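## Task

Unscrew the cap from tube 2 and lay it open side down, level, in cap nest 2. Press the blue CYCLE key one time and keep the cap sitting in that nest until the green lamp lights (the aspirate step will not run again). After that, screw the cap back onto tube 2 until it will not turn further. The caps of tubes 1, 3 and 4 must stay on; check each is tight and turn any loose one down until it stops. Nothing may rely on the gripper to stay in place at the end. Release everything and move away (resting against READY or its housing still counts as away), then press the green READY key; the job is over once READY is pushed down. Only press READY if every step above was truly done, since a wrong press is worse than none.

## Robot and tools

Robot: one six-joint arm (waist, shoulder, elbow, wrist pitch, wrist yaw, wrist roll) ending in a two-finger parallel gripper. The fingers point along the gripper's +z axis and close along its y axis. end_effector_position is the point midway between the finger pads, roughly 1 cm short of the tips. Wrist roll (range -2.094 to 2.094 rad) is what turns a cap; unscrewing usually needs several grip, twist, release, turn-back cycles.

Scene layout: the decapping station holds tubes 1 to 4, numbered left to right when viewed from the arm's base. The cap tray has nests 1 to 4 in matching order, plus an amber lamp (aspirate running) and a green lamp (aspirate finished). CYCLE (blue) and READY (green) share one housing; push a key until it switches.

Frame: the scene frame has its origin on the table top directly beneath the arm base, +z up, +y to the left when facing along +x. Positions are in metres; orientation is a quaternion written w first (qw, qx, qy, qz). The base may be slightly tilted, and reported hand position can be off, more so at long reach.

A row is 8 numbers: x, y, z, qw, qx, qy, qz, opening. x, y, z, and the quaternion are an absolute target pose for the gripper in the scene frame. Opening runs from -1 (closed) to +1 (fully open, 0.094 m); it is an absolute setting, not a change.

execute_actions takes {"actions": [...]} with at most one entry. An empty list just reports state. An action {"rows": [[8 numbers], ...], "steps": n} holds up to 15 rows, each applied for one control step of 1/30 s (n at most 15, default 15); if rows are fewer than steps, the last row repeats. A wait {"steps": n} (n up to 300) sends nothing new and returns n steps after the previous result, counting time spent replying. Optional "pictures": true/false controls images. A target more than 0.6 m from the last reported position along any gripper axis is refused and nothing is sent. Repeat the wanted quaternion in every row; do not copy a drifted one back.

move takes "target" (one 8-number row, an absolute pose) and optional "speed" in m/s, 0.002 to 0.5, default 0.25; rotation is capped at twice that in rad/s. It drives a straight path lasting 0.5 to 10 s (longer paths are cut off at 10 s), turning the shorter way. The opening is applied when it starts. It does not avoid obstacles, and the hand can lag, stray or overshoot the speed, especially with the arm nearly straight. Its result adds a "move:" line: done means settled near the target; off_target, moving, held or fault mean otherwise; limits=paced means the pose was clipped, limits=held means a check blocked some steps (after which motion can jump fast). The distance to target is also given.

wait takes "seconds" (0 to 10) and sends nothing new. zoom_image takes "camera" (cam_head_left, cam_head_right, cam_high, cam_low, cam_wrist) and "region" [x0, y0, x1, y1] in image pixels from the top-left, at most 504 by 504. read_manual returns only licence text. finished_scene takes "scene" (the current scene number) and ends it permanently, reporting success.

Control behaviour: each step the commanded pose is clipped to within 70 mm and 16 degrees of the measured pose, then reached by damped inverse kinematics, favouring position over orientation. After an action ends the arm only continues to the last clipped pose, so read the reported pose and send the remainder. Joint friction can leave the hand up to about 31 mm short; tiny commands may not move it. The simulation keeps running while replies are written.

Results: the state line gives end_effector_position and end_effector_quat_wxyz. Joint positions and velocities list the six joints (rad, rad/s) then the finger gap (m, m/s). grip_measured is the finger opening on the command scale. "Hand target" is where the controller is currently heading. A "pose unreachable" line or HELD marks steps where the clearance check altered or blocked the command. FAULT or OVER-TEMPERATURE FAULT lines mean the arm was stopped; MOTOR HOT warns at 75 °C, with stops at 90 °C and collapse at 100 °C, so avoid long hard holds.

Gripping: command an opening about 0.03 below grip_measured for a firm hold, less for a light one. Readings may carry a constant offset near 1 mm. Pad force tops out around 50 to 62 N, lower on thin parts, with a brief spike on first contact.

Cautions: approach slowly near contact, since faster moves and targets set deeper past contact hit harder. A blocked arm keeps pushing until given a new command. Do not drop, slam or knock anything, and never let anything leave the table. Loose objects may occasionally be nudged by outside pushes, so recheck cap placement before pressing keys.

Each tool is called after "Call:" as name([rows], argument=value, ...), one row to a line, values as JSON.

## Session

Call:
execute_actions(actions=[])

Scene clock: 0.00 s of 10000.00 s.
end_effector_position=(+0.2881, -0.2708, +0.1858) grip_measured=+1.000 end_effector_quat_wxyz=(+0.082, +0.829, +0.217, +0.508)
Joint positions: [-1.142  1.573  1.065 -0.446 -0.968  1.82   0.094]
Joint velocities: [-0.002 -0.012 -0.007 -0.037  0.007  0.022  0.   ]
Motor temperatures (°C, as the motors report them): [18 22 22 19 18 18]
Hand target: +0.288, -0.271, +0.186; +0.082, +0.829, +0.217, +0.508
camera_calibration (this result's frames):
cam_wrist: T_world_to_cam=[[-0.373971, 0.779149, -0.503063, 0.407329], [-0.20909, 0.457625, 0.864211, 0.0540903], [0.903564, 0.428375, -0.00822588, -0.0461089], [0, 0, 0, 1]] pos_world=[0.205301, -0.322372, 0.157787]

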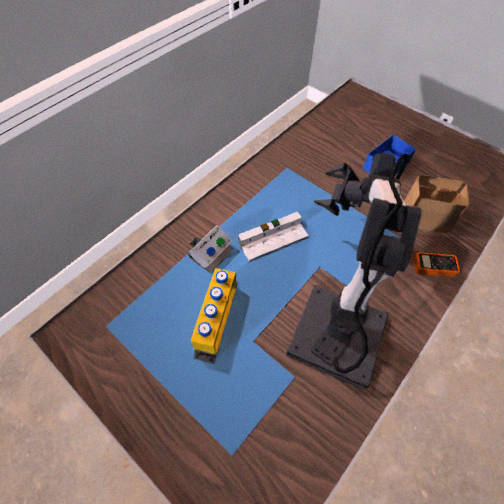

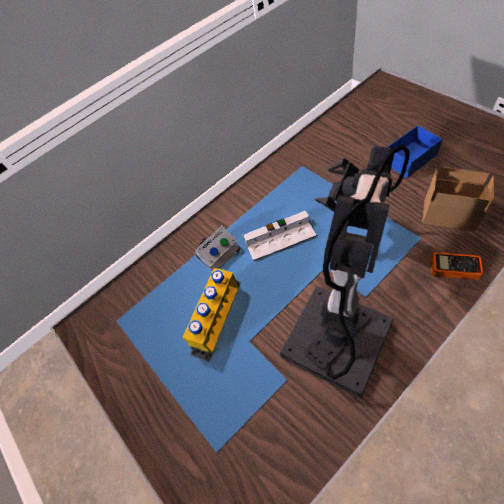

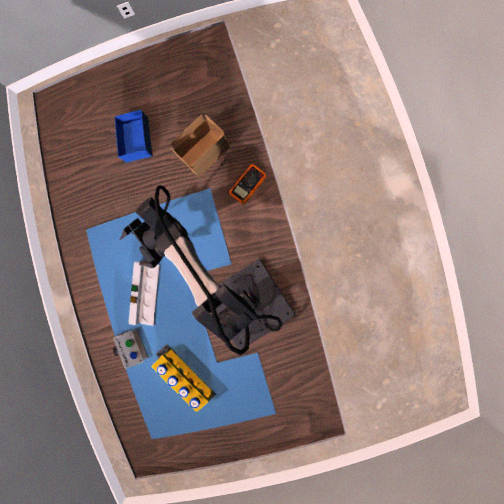

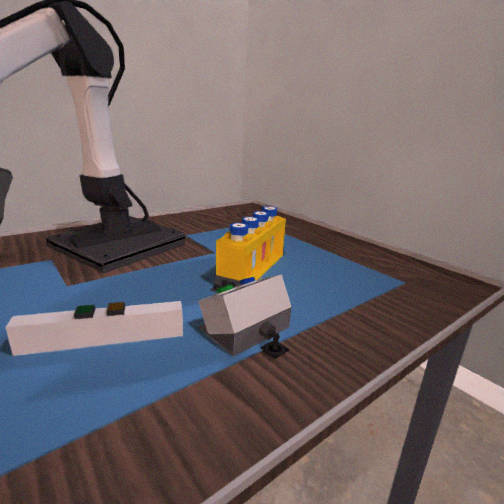

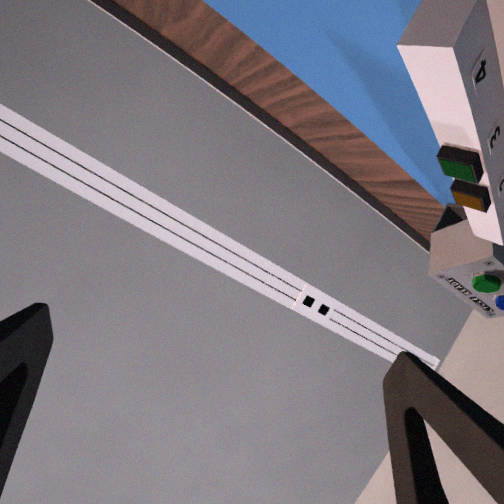

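Call:
move(target=[0.3,0.0,0.22,0,0.515,0.857,0,0.3], speed=0.4)

Call:
move(target=[0.285,0.22,0.17,0,0.515,0.857,0,0.3], speed=0.4)

Scene clock: 4.13 s of 10000.00 s.
end_effector_position=(+0.2977, +0.0026, +0.2185) grip_measured=+0.302 end_effector_quat_wxyz=(+0.008, +0.514, +0.858, +0.008)
Joint positions: [ 0.03   1.659  1.668 -1.548  0.036  1.133  0.061]
Joint velocities: [-0.002  0.007 -0.007 -0.022  0.051  0.007 -0.001]
Motor temperatures (°C, as the motors report them): [18 23 23 19 18 18]
Hand target: +0.299, +0.002, +0.219; +0.009, +0.517, +0.856, +0.001
Off the commanded pose: 0.004 m, 1 deg.
joint sent to its limit — the command would take joint 4 (wrist pitch) past its lower limit, so that joint was sent only as far as its limit.
move: done
camera_calibration (this result's frames):
cam_wrist: T_world_to_cam=[[-0.765942, -0.642872, 0.00691859, 0.223285], [-0.537051, 0.645705, 0.542808, 0.0701886], [-0.353423, 0.412044, -0.839828, 0.384388], [0, 0, 0, 1]] pos_world=[0.34457, -0.060162, 0.283176]

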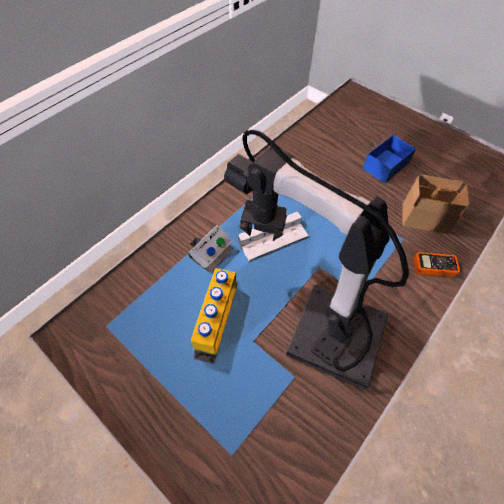

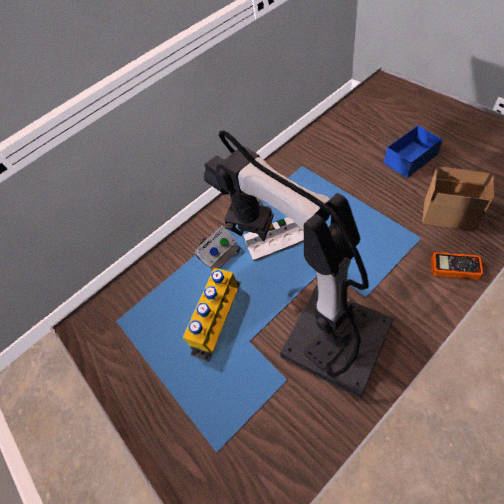

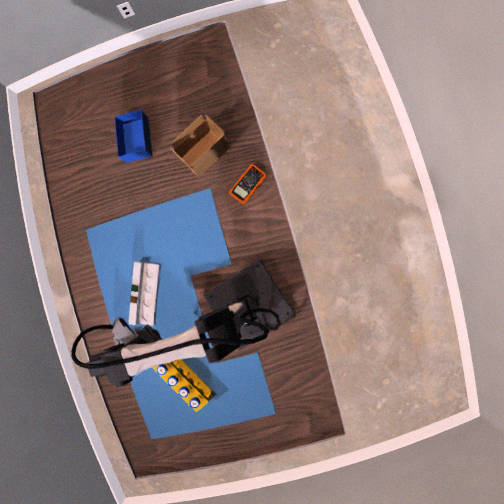

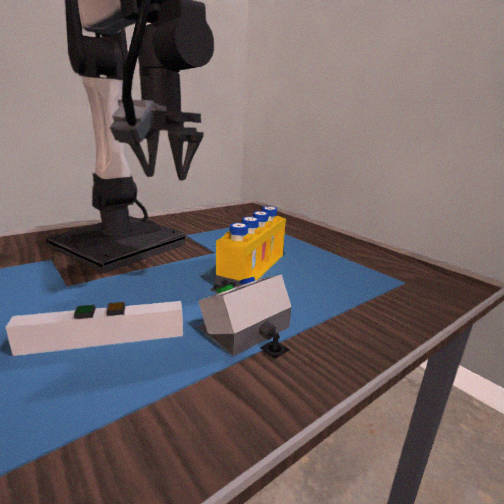

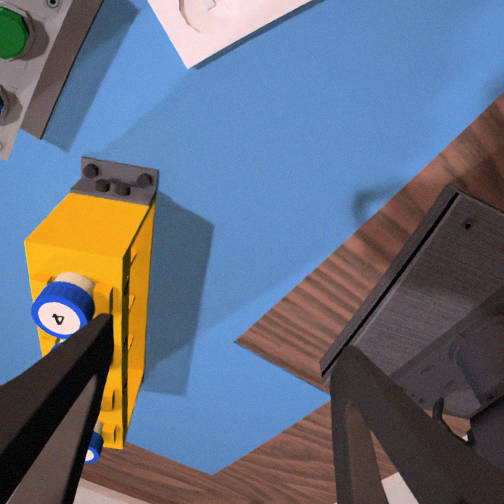

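Scene clock: 5.40 s of 10000.00 s.
end_effector_position=(+0.2757, +0.2206, +0.1665) grip_measured=+0.302 end_effector_quat_wxyz=(-0.005, +0.507, +0.862, -0.007)
Joint positions: [ 0.681  1.925  1.752 -1.43   0.033  1.77   0.061]
Joint velocities: [-0.012  0.017 -0.002 -0.022 -0.037  0.081 -0.001]
Motor temperatures (°C, as the motors report them): [18 23 23 19 18 18]
Hand target: +0.281, +0.221, +0.169; +0.001, +0.515, +0.857, -0.003
Off the commanded pose: 0.010 m, 1 deg.
move: done
camera_calibration (this result's frames):
cam_wrist: T_world_to_cam=[[-0.754896, -0.654429, 0.0430554, 0.340494], [-0.526623, 0.64398, 0.55494, -0.0587172], [-0.390896, 0.396248, -0.830776, 0.255362], [0, 0, 0, 1]] pos_world=[0.325935, 0.159455, 0.230073]

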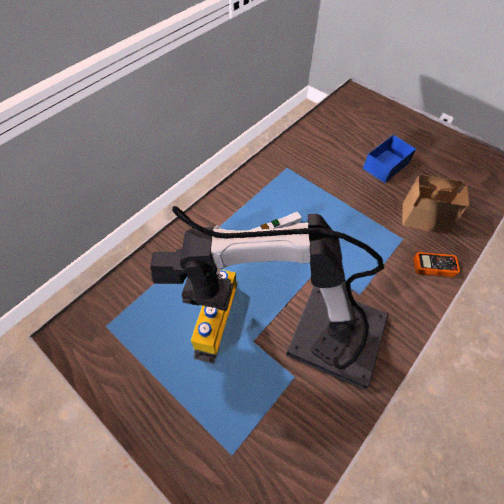

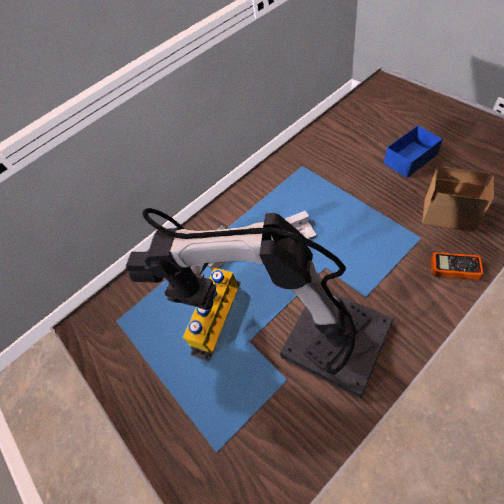

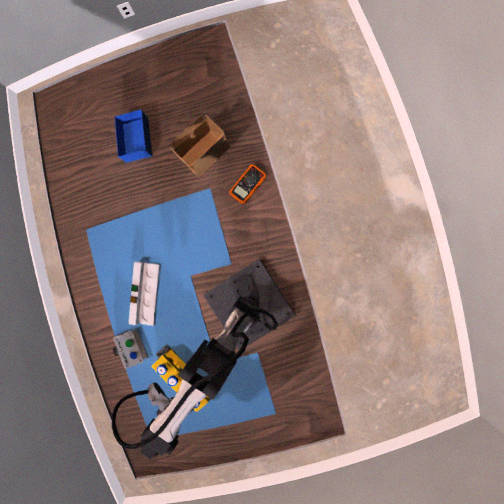

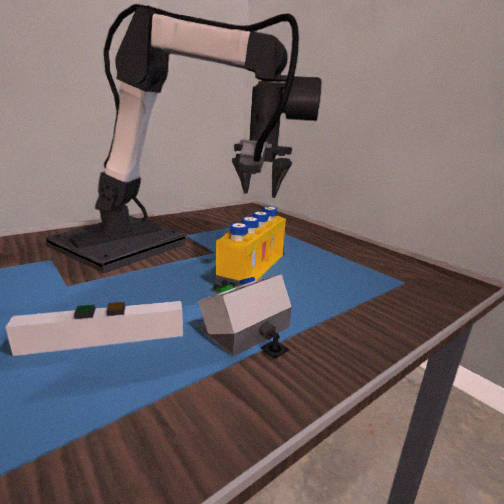

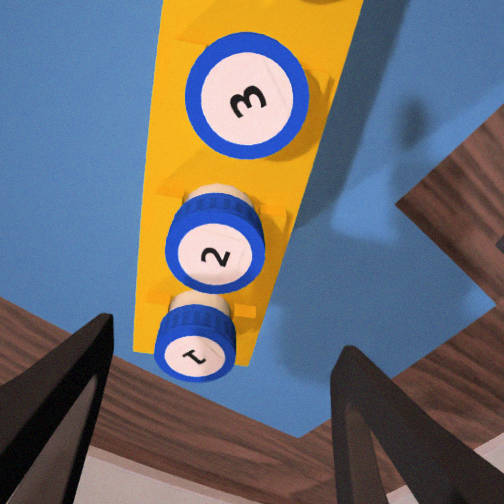

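Call:
move(target=[0.286,0.221,0.126,0,0.515,0.857,0,0.3], speed=0.1)

Call:
zoom_image(camera="cam_low", region=[210, 160, 310, 260])

Scene clock: 7.53 s of 10000.00 s.
end_effector_position=(+0.2832, +0.2226, +0.1334) grip_measured=+0.302 end_effector_quat_wxyz=(-0.000, +0.514, +0.858, +0.005)
Joint positions: [ 0.668  1.925  1.621 -1.273  0.033  1.773  0.061]
Joint velocities: [-0.012 -0.007 -0.002  0.007 -0.066  0.022  0.   ]
Motor temperatures (°C, as the motors report them): [18 24 23 19 18 18]
Hand target: +0.285, +0.220, +0.126; -0.000, +0.515, +0.857, -0.000
Off the commanded pose: 0.008 m, 1 deg.
move: done
camera_calibration (this result's frames):
cam_wrist: T_world_to_cam=[[-0.766258, -0.642302, 0.0172446, 0.352806], [-0.526837, 0.643421, 0.555384, -0.0375981], [-0.36782, 0.416482, -0.831415, 0.219085], [0, 0, 0, 1]] pos_world=[0.331116, 0.159555, 0.196948]

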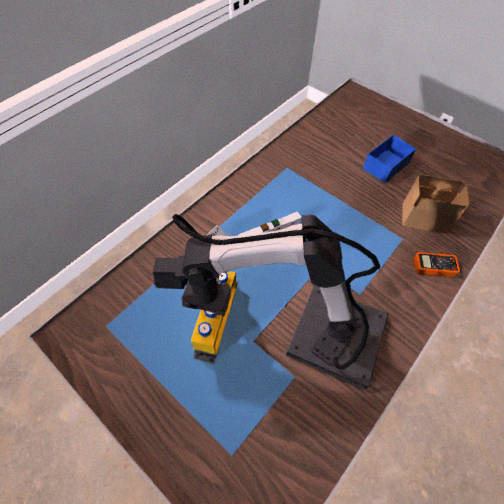

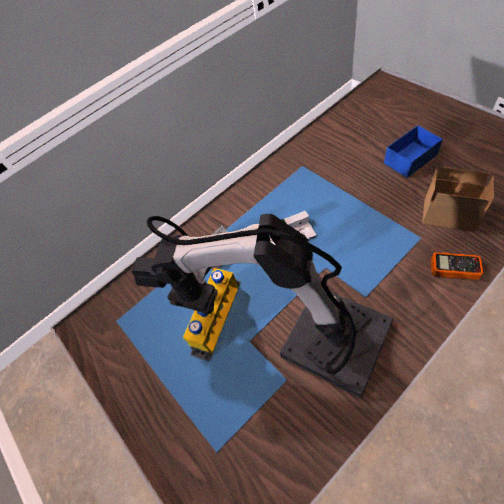

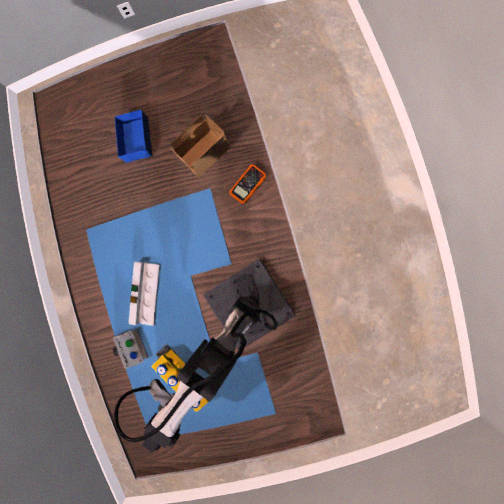

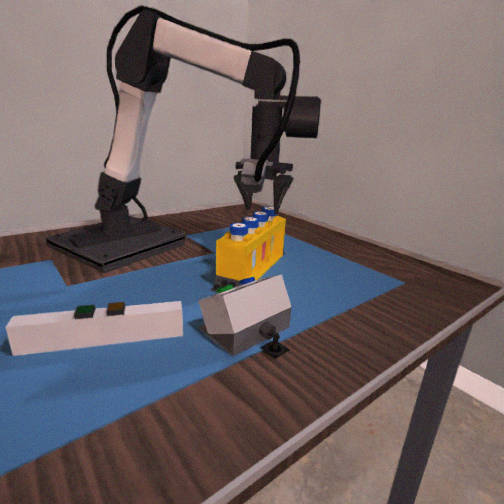

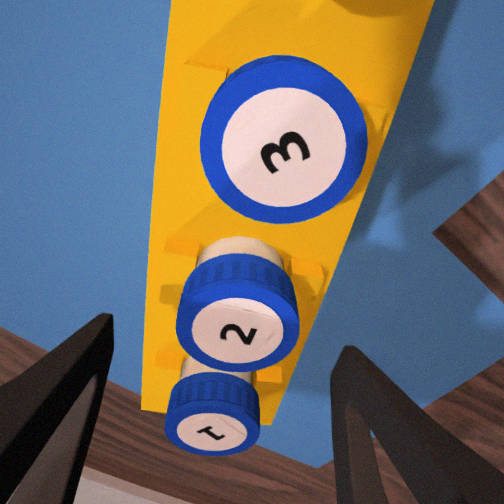

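Region (210, 160, 310, 260) of cam_low's 504x504 image, scaled by 5.040, with more detail than that image has.

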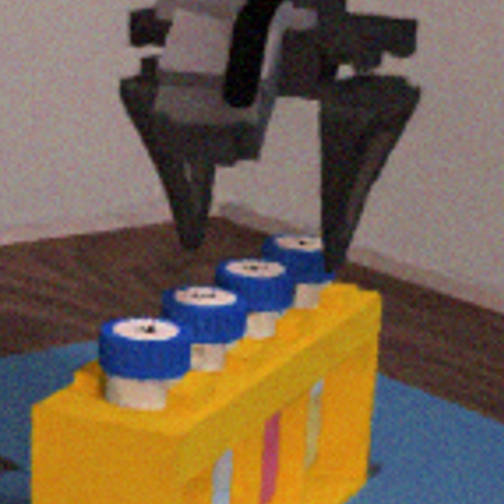

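Call:
move(target=[0.281,0.22,0.113,0,0.515,0.857,0,0.3], speed=0.05)

Scene clock: 9.03 s of 10000.00 s.
end_effector_position=(+0.2799, +0.2207, +0.1170) grip_measured=+0.302 end_effector_quat_wxyz=(-0.002, +0.514, +0.858, +0.001)
Joint positions: [ 0.668  1.925  1.556 -1.218  0.033  1.773  0.061]
Joint velocities: [-0.012 -0.012 -0.012  0.066  0.007  0.007 -0.   ]
Motor temperatures (°C, as the motors report them): [18 24 23 19 18 18]
Hand target: +0.281, +0.220, +0.113; -0.000, +0.515, +0.857, -0.000
Off the commanded pose: 0.004 m, 0 deg.
move: done
camera_calibration (this result's frames):
cam_wrist: T_world_to_cam=[[-0.765851, -0.642445, 0.0271535, 0.348095], [-0.52284, 0.646742, 0.555304, -0.030821], [-0.374313, 0.411083, -0.831204, 0.208032], [0, 0, 0, 1]] pos_world=[0.328344, 0.158047, 0.18058]

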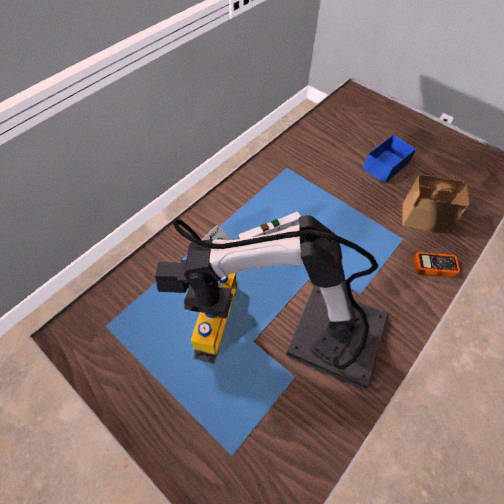

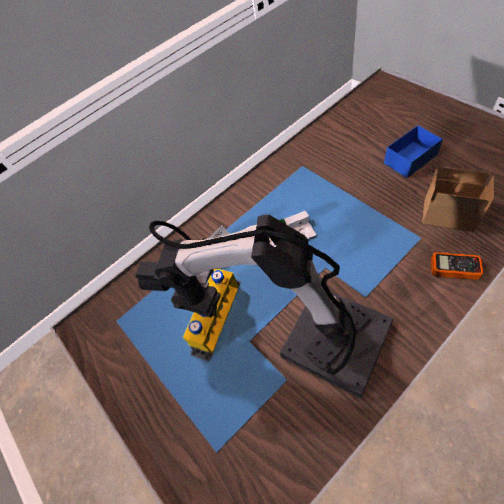

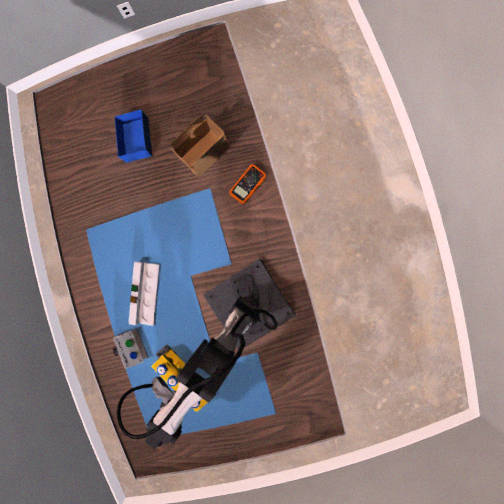

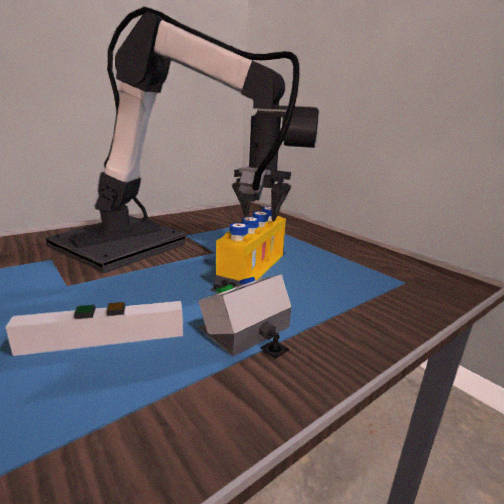

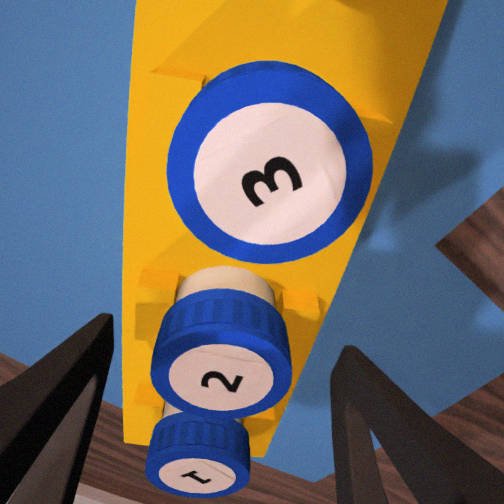

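Call:
execute_actions([
  {"rows":[[0.281,0.222,0.117,0,0.515,0.857,0,-0.37]],"steps":14},
], pictures=false)

Call:
execute_actions([
  {"rows":[[0.281,0.222,0.119,0,-0.5,0.866,0,-0.37]]},
], pictures=false)

Call:
execute_actions([
  {"rows":[[0.281,0.222,0.119,0,-0.5,0.866,0,-0.37]]},
], pictures=false)

Call:
execute_actions([
  {"rows":[[0.281,0.222,0.12,0,-0.97,0.242,0,-0.37]]},
], pictures=false)

Call:
execute_actions([
  {"rows":[[0.281,0.222,0.12,0,-0.97,0.242,0,-0.37]]},
], pictures=false)

Call:
execute_actions([
  {"rows":[[0.281,0.222,0.12,0,-0.97,0.242,0,-0.37]]},
], pictures=false)

Call:
execute_actions([
  {"rows":[[0.281,0.222,0.12,0,-0.97,0.242,0,-0.37]]},
])

Scene clock: 12.17 s of 10000.00 s.
end_effector_position=(+0.2813, +0.2216, +0.1170) grip_measured=-0.312 end_effector_quat_wxyz=(-0.000, +0.515, +0.857, +0.004)
Joint positions: [ 0.668  1.925  1.556 -1.211  0.034  1.774  0.032]
Joint velocities: [-0.002 -0.017 -0.012 -0.007 -0.037  0.022 -0.   ]
Motor temperatures (°C, as the motors report them): [18 25 23 19 18 18]
Hand target: +0.281, +0.222, +0.117; +0.000, +0.515, +0.857, +0.000
Off the commanded pose: 0.001 m, 0 deg.
Steps of this call (steps 1 to 80: nothing new was sent; steps 81 to 94: all 14 steps of this action). Readings (end_effector_position):
81: (+0.2803, +0.2210, +0.1170)
82: (+0.2803, +0.2210, +0.1170)
84: (+0.2813, +0.2216, +0.1170)
88: (+0.2813, +0.2216, +0.1170)
94: the state above

Scene clock: 12.67 s of 10000.00 s.
end_effector_position=(+0.2807, +0.2210, +0.1170) grip_measured=-0.312 end_effector_quat_wxyz=(-0.000, +0.203, +0.979, +0.002)
Joint positions: [ 0.668  1.925  1.556 -1.215  0.034  1.103  0.032]
Joint velocities: [ 0.002  0.012 -0.007  0.007 -0.037 -1.253  0.   ]
Motor temperatures (°C, as the motors report them): [18 25 23 19 18 18]
Hand target: +0.281, +0.222, +0.119; +0.004, +0.100, +0.995, -0.001
Off the commanded pose: 0.002 m, 83 deg; orientation clipped at the last step of the last action.
Steps of this call (steps 1 to 15: all 15 steps of this action). Readings (end_effector_position):
1: (+0.2813, +0.2216, +0.1170)
2: (+0.2813, +0.2216, +0.1170)
4: (+0.2813, +0.2216, +0.1170)
8: (+0.2811, +0.2214, +0.1170)
15: the state above

Scene clock: 13.17 s of 10000.00 s.
end_effector_position=(+0.2804, +0.2199, +0.1170) grip_measured=-0.312 end_effector_quat_wxyz=(-0.000, -0.135, +0.991, -0.001)
Joint positions: [ 0.668  1.925  1.556 -1.218  0.038  0.422  0.032]
Joint velocities: [-0.007  0.007  0.012 -0.022  0.037 -1.297  0.   ]
Motor temperatures (°C, as the motors report them): [18 25 24 19 18 18]
Hand target: +0.281, +0.222, +0.119; +0.003, -0.238, +0.971, -0.005
Off the commanded pose: 0.003 m, 44 deg; orientation clipped at the last step of the last action.
Steps of this call (steps 1 to 15: all 15 steps of this action). Readings (end_effector_position):
1: (+0.2807, +0.2210, +0.1170)
2: (+0.2806, +0.2209, +0.1170)
4: (+0.2805, +0.2207, +0.1170)
8: (+0.2804, +0.2204, +0.1170)
15: the state above

Scene clock: 13.67 s of 10000.00 s.
end_effector_position=(+0.2809, +0.2193, +0.1177) grip_measured=-0.311 end_effector_quat_wxyz=(+0.000, -0.448, +0.894, -0.003)
Joint positions: [ 0.668  1.925  1.559 -1.221  0.043 -0.237  0.032]
Joint velocities: [ 0.007 -0.022  0.022 -0.051  0.022 -1.209  0.   ]
Motor temperatures (°C, as the motors report them): [18 25 24 19 18 18]
Hand target: +0.281, +0.222, +0.120; +0.002, -0.540, +0.841, -0.007
Off the commanded pose: 0.004 m, 99 deg; orientation clipped at the last step of the last action.
Steps of this call (steps 1 to 15: all 15 steps of this action). Readings (end_effector_position):
1: (+0.2806, +0.2200, +0.1174)
2: (+0.2806, +0.2200, +0.1175)
4: (+0.2806, +0.2198, +0.1175)
8: (+0.2807, +0.2196, +0.1175)
15: the state above

Scene clock: 14.17 s of 10000.00 s.
end_effector_position=(+0.2818, +0.2188, +0.1181) grip_measured=-0.311 end_effector_quat_wxyz=(+0.000, +0.710, -0.705, +0.005)
Joint positions: [ 0.668  1.925  1.56  -1.222  0.048 -0.885  0.032]
Joint velocities: [ 0.002 -0.002 -0.017  0.022  0.095 -1.253 -0.   ]
Motor temperatures (°C, as the motors report them): [18 25 24 19 18 18]
Hand target: +0.281, +0.222, +0.120; +0.001, +0.780, -0.626, +0.009
Off the commanded pose: 0.004 m, 62 deg; orientation clipped at the last step of the last action.
Steps of this call (steps 1 to 15: all 15 steps of this action). Readings (end_effector_position):
1: (+0.2810, +0.2193, +0.1178)
2: (+0.2810, +0.2192, +0.1178)
4: (+0.2811, +0.2191, +0.1178)
8: (+0.2813, +0.2189, +0.1178)
15: the state above

Scene clock: 14.67 s of 10000.00 s.
end_effector_position=(+0.2826, +0.2189, +0.1181) grip_measured=-0.311 end_effector_quat_wxyz=(+0.002, +0.899, -0.438, +0.007)
Joint positions: [ 0.668  1.925  1.56  -1.219  0.051 -1.543  0.032]
Joint velocities: [-0.002 -0.002 -0.007  0.037 -0.007 -1.209 -0.   ]
Motor temperatures (°C, as the motors report them): [18 25 24 19 18 18]
Hand target: +0.281, +0.222, +0.120; +0.002, +0.940, -0.341, +0.008
Off the commanded pose: 0.004 m, 24 deg; orientation clipped at the last step of the last action.
Steps of this call (steps 1 to 15: all 15 steps of this action). Readings (end_effector_position):
1: (+0.2818, +0.2187, +0.1181)
2: (+0.2819, +0.2187, +0.1181)
4: (+0.2820, +0.2187, +0.1181)
8: (+0.2823, +0.2187, +0.1181)
15: the state above

Scene clock: 15.17 s of 10000.00 s.
end_effector_position=(+0.2830, +0.2192, +0.1184) grip_measured=-0.311 end_effector_quat_wxyz=(+0.002, +0.965, -0.261, +0.007)
Joint positions: [ 0.668  1.925  1.561 -1.218  0.051 -1.921  0.032]
Joint velocities: [-0.002  0.007 -0.007 -0.022 -0.007 -0.198 -0.   ]
Motor temperatures (°C, as the motors report them): [18 25 24 19 18 18]
Hand target: +0.281, +0.222, +0.120; -0.000, +0.970, -0.242, +0.000
Off the commanded pose: 0.004 m, 2 deg.
Steps of this call (steps 1 to 15: all 15 steps of this action). Readings (end_effector_position):
1: (+0.2827, +0.2189, +0.1181)
2: (+0.2827, +0.2189, +0.1181)
4: (+0.2829, +0.2191, +0.1184)
8: (+0.2829, +0.2191, +0.1184)
15: the state above
camera_calibration (this result's frames):
cam_wrist: T_world_to_cam=[[0.314274, 0.949036, 0.0237295, -0.304628], [0.780054, -0.272401, 0.563306, -0.197175], [0.541061, -0.158522, -0.825907, 0.0761142], [0, 0, 0, 1]] pos_world=[0.208361, 0.247458, 0.181162]

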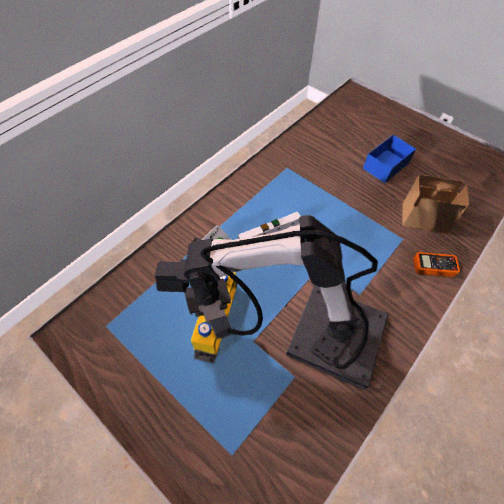

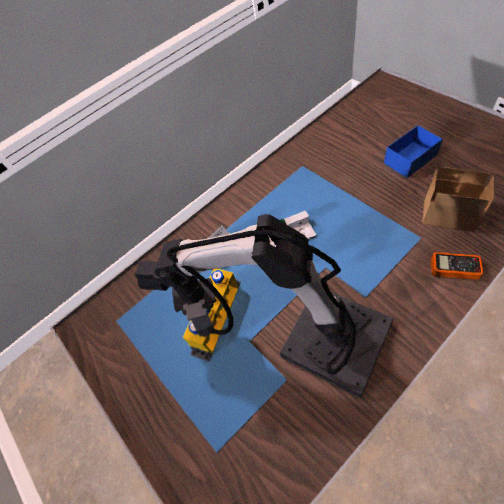

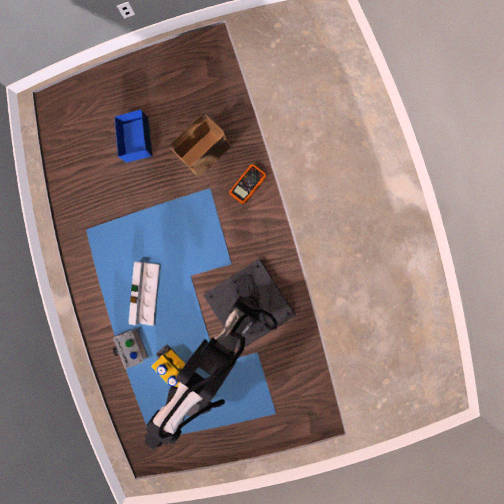

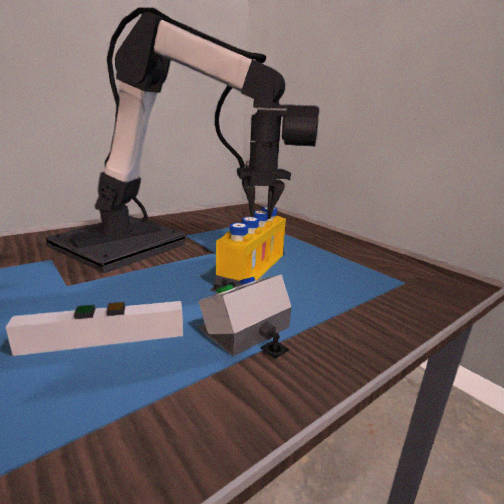

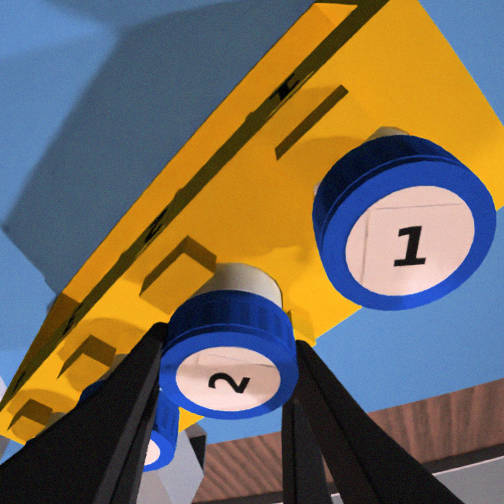

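Call:
execute_actions(actions=[])

Scene clock: 19.23 s of 10000.00 s.
end_effector_position=(+0.2830, +0.2192, +0.1184) grip_measured=-0.311 end_effector_quat_wxyz=(+0.002, +0.968, -0.251, +0.007)
Joint positions: [ 0.668  1.925  1.561 -1.218  0.051 -1.942  0.032]
Joint velocities: [-0.012  0.012  0.017  0.037 -0.007  0.007  0.   ]
Motor temperatures (°C, as the motors report them): [18 26 24 19 18 18]
Hand target: +0.281, +0.222, +0.120; -0.000, +0.970, -0.242, +0.000
Off the commanded pose: 0.004 m, 1 deg.
Steps of this call (steps 1 to 122: nothing new was sent). Readings (end_effector_position):
1: (+0.2830, +0.2192, +0.1184)
2: (+0.2830, +0.2192, +0.1184)
4: (+0.2830, +0.2192, +0.1184)
8: (+0.2830, +0.2192, +0.1184)
122: the state above
camera_calibration (this result's frames):
cam_wrist: T_world_to_cam=[[0.2943, 0.955426, 0.023437, -0.300341], [0.785683, -0.255831, 0.563252, -0.202392], [0.544141, -0.147351, -0.825953, 0.0727998], [0, 0, 0, 1]] pos_world=[0.207793, 0.245903, 0.181166]

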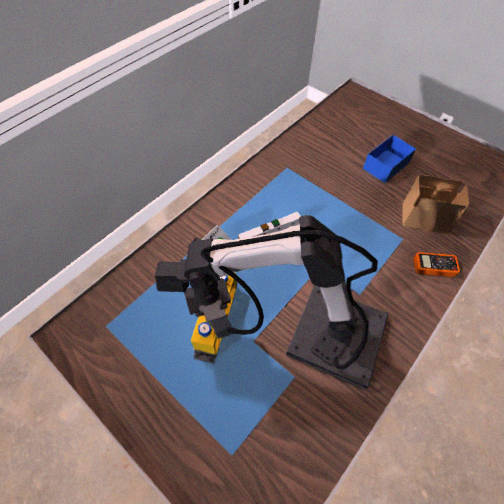

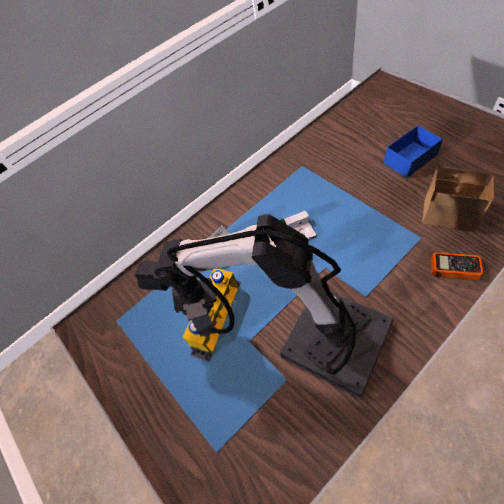

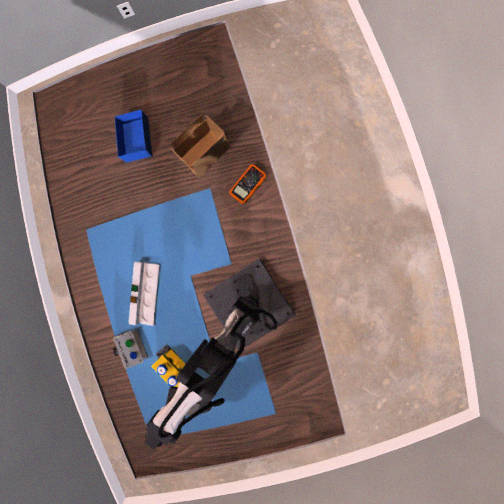

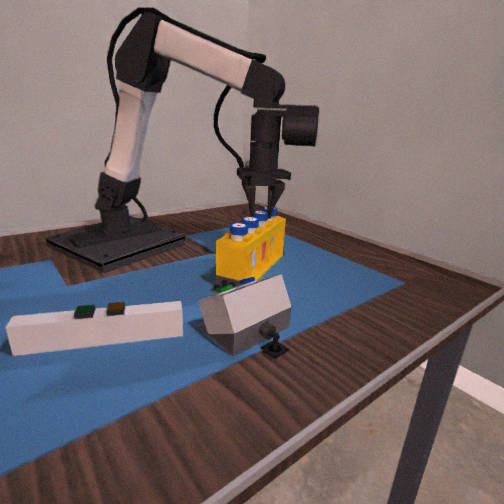

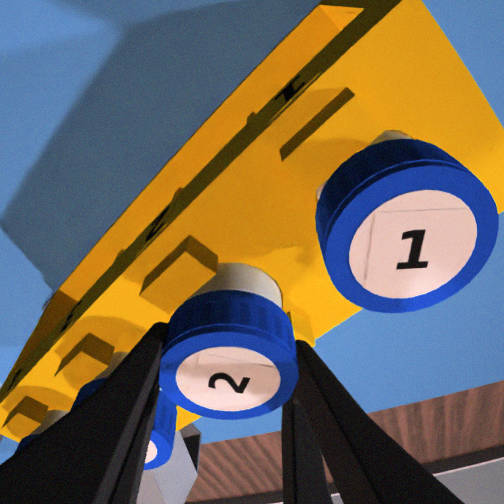

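Call:
execute_actions([
  {"rows":[[0.282,0.2203,0.12,0,-0.97,0.242,0,-0.15]],"steps":7},
], pictures=false)

Call:
execute_actions([
  {"rows":[[0.282,0.2203,0.12,0,-0.342,0.94,0,-0.15]]},
], pictures=false)

Call:
execute_actions([
  {"rows":[[0.282,0.2203,0.12,0,-0.342,0.94,0,-0.15]]},
], pictures=false)

Call:
execute_actions([
  {"rows":[[0.282,0.2203,0.12,0,0.423,0.906,0,-0.15]]},
], pictures=false)

Call:
execute_actions([
  {"rows":[[0.282,0.2203,0.12,0,0.423,0.906,0,-0.15]]},
], pictures=false)

Call:
execute_actions([
  {"rows":[[0.282,0.2203,0.12,0,0.423,0.906,0,-0.15]]},
], pictures=false)

Call:
execute_actions([
  {"rows":[[0.282,0.2203,0.12,0,0.423,0.906,0,-0.15]],"steps":8},
])

Scene clock: 21.43 s of 10000.00 s.
end_effector_position=(+0.2828, +0.2197, +0.1185) grip_measured=-0.152 end_effector_quat_wxyz=(+0.001, +0.969, -0.247, +0.006)
Joint positions: [ 0.668  1.925  1.562 -1.218  0.047 -1.95   0.04 ]
Joint velocities: [ 0.002 -0.017  0.007  0.022 -0.066 -0.007  0.   ]
Motor temperatures (°C, as the motors report them): [18 27 25 19 18 18]
Hand target: +0.282, +0.220, +0.120; -0.000, +0.970, -0.242, +0.000
Off the commanded pose: 0.002 m, 1 deg.
Steps of this call (steps 1 to 59: nothing new was sent; steps 60 to 66: all 7 steps of this action). Readings (end_effector_position):
60: (+0.2831, +0.2193, +0.1186)
61: (+0.2830, +0.2194, +0.1186)
63: (+0.2829, +0.2196, +0.1185)
66: the state above

Scene clock: 21.93 s of 10000.00 s.
end_effector_position=(+0.2820, +0.2205, +0.1185) grip_measured=-0.152 end_effector_quat_wxyz=(-0.002, +0.829, -0.560, +0.003)
Joint positions: [ 0.668  1.925  1.562 -1.219  0.041 -1.261  0.04 ]
Joint velocities: [-0.002 -0.007  0.007 -0.007 -0.022  1.297  0.   ]
Motor temperatures (°C, as the motors report them): [18 27 25 19 18 18]
Hand target: +0.282, +0.220, +0.120; -0.003, +0.766, -0.643, -0.003
Off the commanded pose: 0.001 m, 72 deg; orientation clipped at the last step of the last action.
Steps of this call (steps 1 to 15: all 15 steps of this action). Readings (end_effector_position):
1: (+0.2826, +0.2197, +0.1185)
2: (+0.2826, +0.2198, +0.1185)
4: (+0.2825, +0.2199, +0.1185)
8: (+0.2823, +0.2201, +0.1185)
15: the state above

Scene clock: 22.43 s of 10000.00 s.
end_effector_position=(+0.2815, +0.2211, +0.1185) grip_measured=-0.152 end_effector_quat_wxyz=(+0.003, -0.590, +0.807, +0.000)
Joint positions: [ 0.668  1.925  1.562 -1.219  0.037 -0.569  0.04 ]
Joint velocities: [-0.022  0.007 -0.007  0.022 -0.022  1.253 -0.   ]
Motor temperatures (°C, as the motors report them): [18 27 25 19 18 18]
Hand target: +0.282, +0.220, +0.120; +0.002, -0.503, +0.864, +0.005
Off the commanded pose: 0.002 m, 32 deg; orientation clipped at the last step of the last action.
Steps of this call (steps 1 to 15: all 15 steps of this action). Readings (end_effector_position):
1: (+0.2820, +0.2205, +0.1185)
2: (+0.2819, +0.2206, +0.1185)
4: (+0.2819, +0.2206, +0.1185)
8: (+0.2817, +0.2208, +0.1185)
15: the state above

Scene clock: 22.93 s of 10000.00 s.
end_effector_position=(+0.2810, +0.2217, +0.1185) grip_measured=-0.152 end_effector_quat_wxyz=(+0.001, -0.284, +0.959, +0.003)
Joint positions: [ 0.668  1.925  1.562 -1.219  0.032  0.118  0.04 ]
Joint velocities: [-0.017 -0.027 -0.007  0.051 -0.066  1.267  0.001]
Motor temperatures (°C, as the motors report them): [18 27 25 19 18 18]
Hand target: +0.282, +0.220, +0.120; -0.000, -0.182, +0.983, +0.008
Off the commanded pose: 0.002 m, 83 deg; orientation clipped at the last step of the last action.
Steps of this call (steps 1 to 15: all 15 steps of this action). Readings (end_effector_position):
1: (+0.2815, +0.2211, +0.1185)
2: (+0.2815, +0.2211, +0.1185)
4: (+0.2814, +0.2212, +0.1185)
8: (+0.2813, +0.2214, +0.1185)
15: the state above

Scene clock: 23.43 s of 10000.00 s.
end_effector_position=(+0.2806, +0.2222, +0.1185) grip_measured=-0.152 end_effector_quat_wxyz=(-0.001, +0.054, +0.999, +0.005)
Joint positions: [ 0.668  1.925  1.562 -1.219  0.028  0.802  0.04 ]
Joint velocities: [-0.002 -0.002 -0.012 -0.037  0.007  1.238  0.   ]
Motor temperatures (°C, as the motors report them): [18 27 25 19 18 18]
Hand target: +0.282, +0.220, +0.120; -0.004, +0.159, +0.987, +0.008
Off the commanded pose: 0.003 m, 44 deg; orientation clipped at the last step of the last action.
Steps of this call (steps 1 to 15: all 15 steps of this action). Readings (end_effector_position):
1: (+0.2810, +0.2218, +0.1185)
2: (+0.2809, +0.2218, +0.1185)
4: (+0.2809, +0.2219, +0.1185)
8: (+0.2808, +0.2220, +0.1185)
15: the state above

Scene clock: 23.93 s of 10000.00 s.
end_effector_position=(+0.2806, +0.2223, +0.1185) grip_measured=-0.152 end_effector_quat_wxyz=(-0.003, +0.366, +0.931, +0.004)
Joint positions: [ 0.668  1.925  1.562 -1.219  0.028  1.442  0.04 ]
Joint velocities: [-0.012  0.002  0.002 -0.007 -0.037  0.681  0.   ]
Motor temperatures (°C, as the motors report them): [18 27 25 19 18 18]
Hand target: +0.282, +0.220, +0.120; -0.001, +0.420, +0.908, +0.002
Off the commanded pose: 0.003 m, 7 deg.
Steps of this call (steps 1 to 15: all 15 steps of this action). Readings (end_effector_position):
1: (+0.2806, +0.2222, +0.1185)
2: (+0.2806, +0.2223, +0.1185)
4: (+0.2806, +0.2223, +0.1185)
8: (+0.2806, +0.2223, +0.1185)
15: the state above

Scene clock: 24.20 s of 10000.00 s.
end_effector_position=(+0.2806, +0.2223, +0.1185) grip_measured=-0.152 end_effector_quat_wxyz=(-0.003, +0.408, +0.913, +0.004)
Joint positions: [ 0.668  1.925  1.562 -1.219  0.028  1.534  0.04 ]
Joint velocities: [ 0.007 -0.012  0.017  0.022 -0.037  0.154  0.001]
Motor temperatures (°C, as the motors report them): [18 27 25 19 18 18]
Hand target: +0.282, +0.220, +0.120; +0.000, +0.423, +0.906, +0.000
Off the commanded pose: 0.003 m, 2 deg.
Steps of this call (steps 1 to 8: all 8 steps of this action). Readings (end_effector_position):
1: (+0.2806, +0.2223, +0.1185)
2: (+0.2806, +0.2223, +0.1185)
4: (+0.2806, +0.2223, +0.1185)
8: the state above
camera_calibration (this result's frames):
cam_wrist: T_world_to_cam=[[-0.592038, -0.805668, 0.019732, 0.337932], [-0.661979, 0.500122, 0.558267, 0.0389199], [-0.459646, 0.317453, -0.829427, 0.253447], [0, 0, 0, 1]] pos_world=[0.342329, 0.172339, 0.18182]

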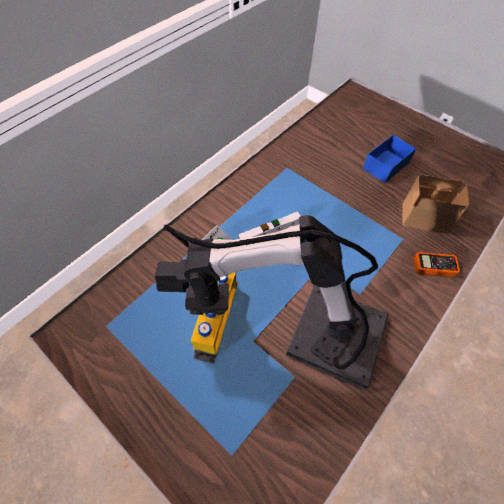

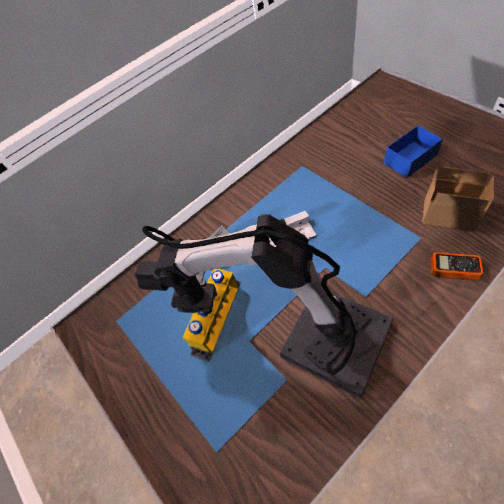

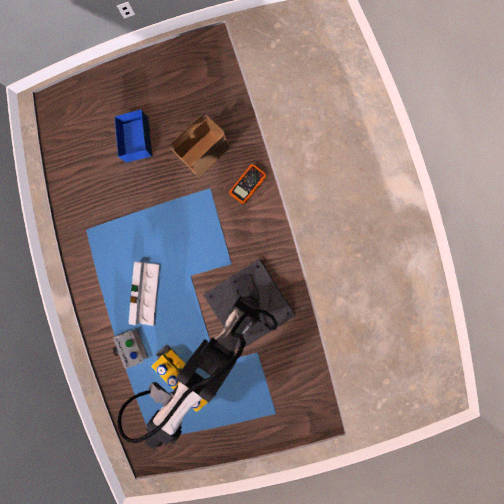

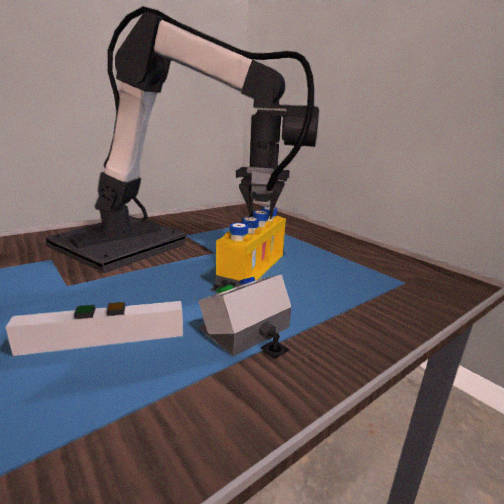

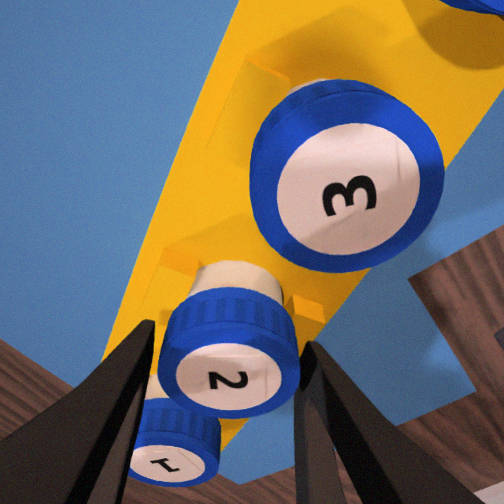

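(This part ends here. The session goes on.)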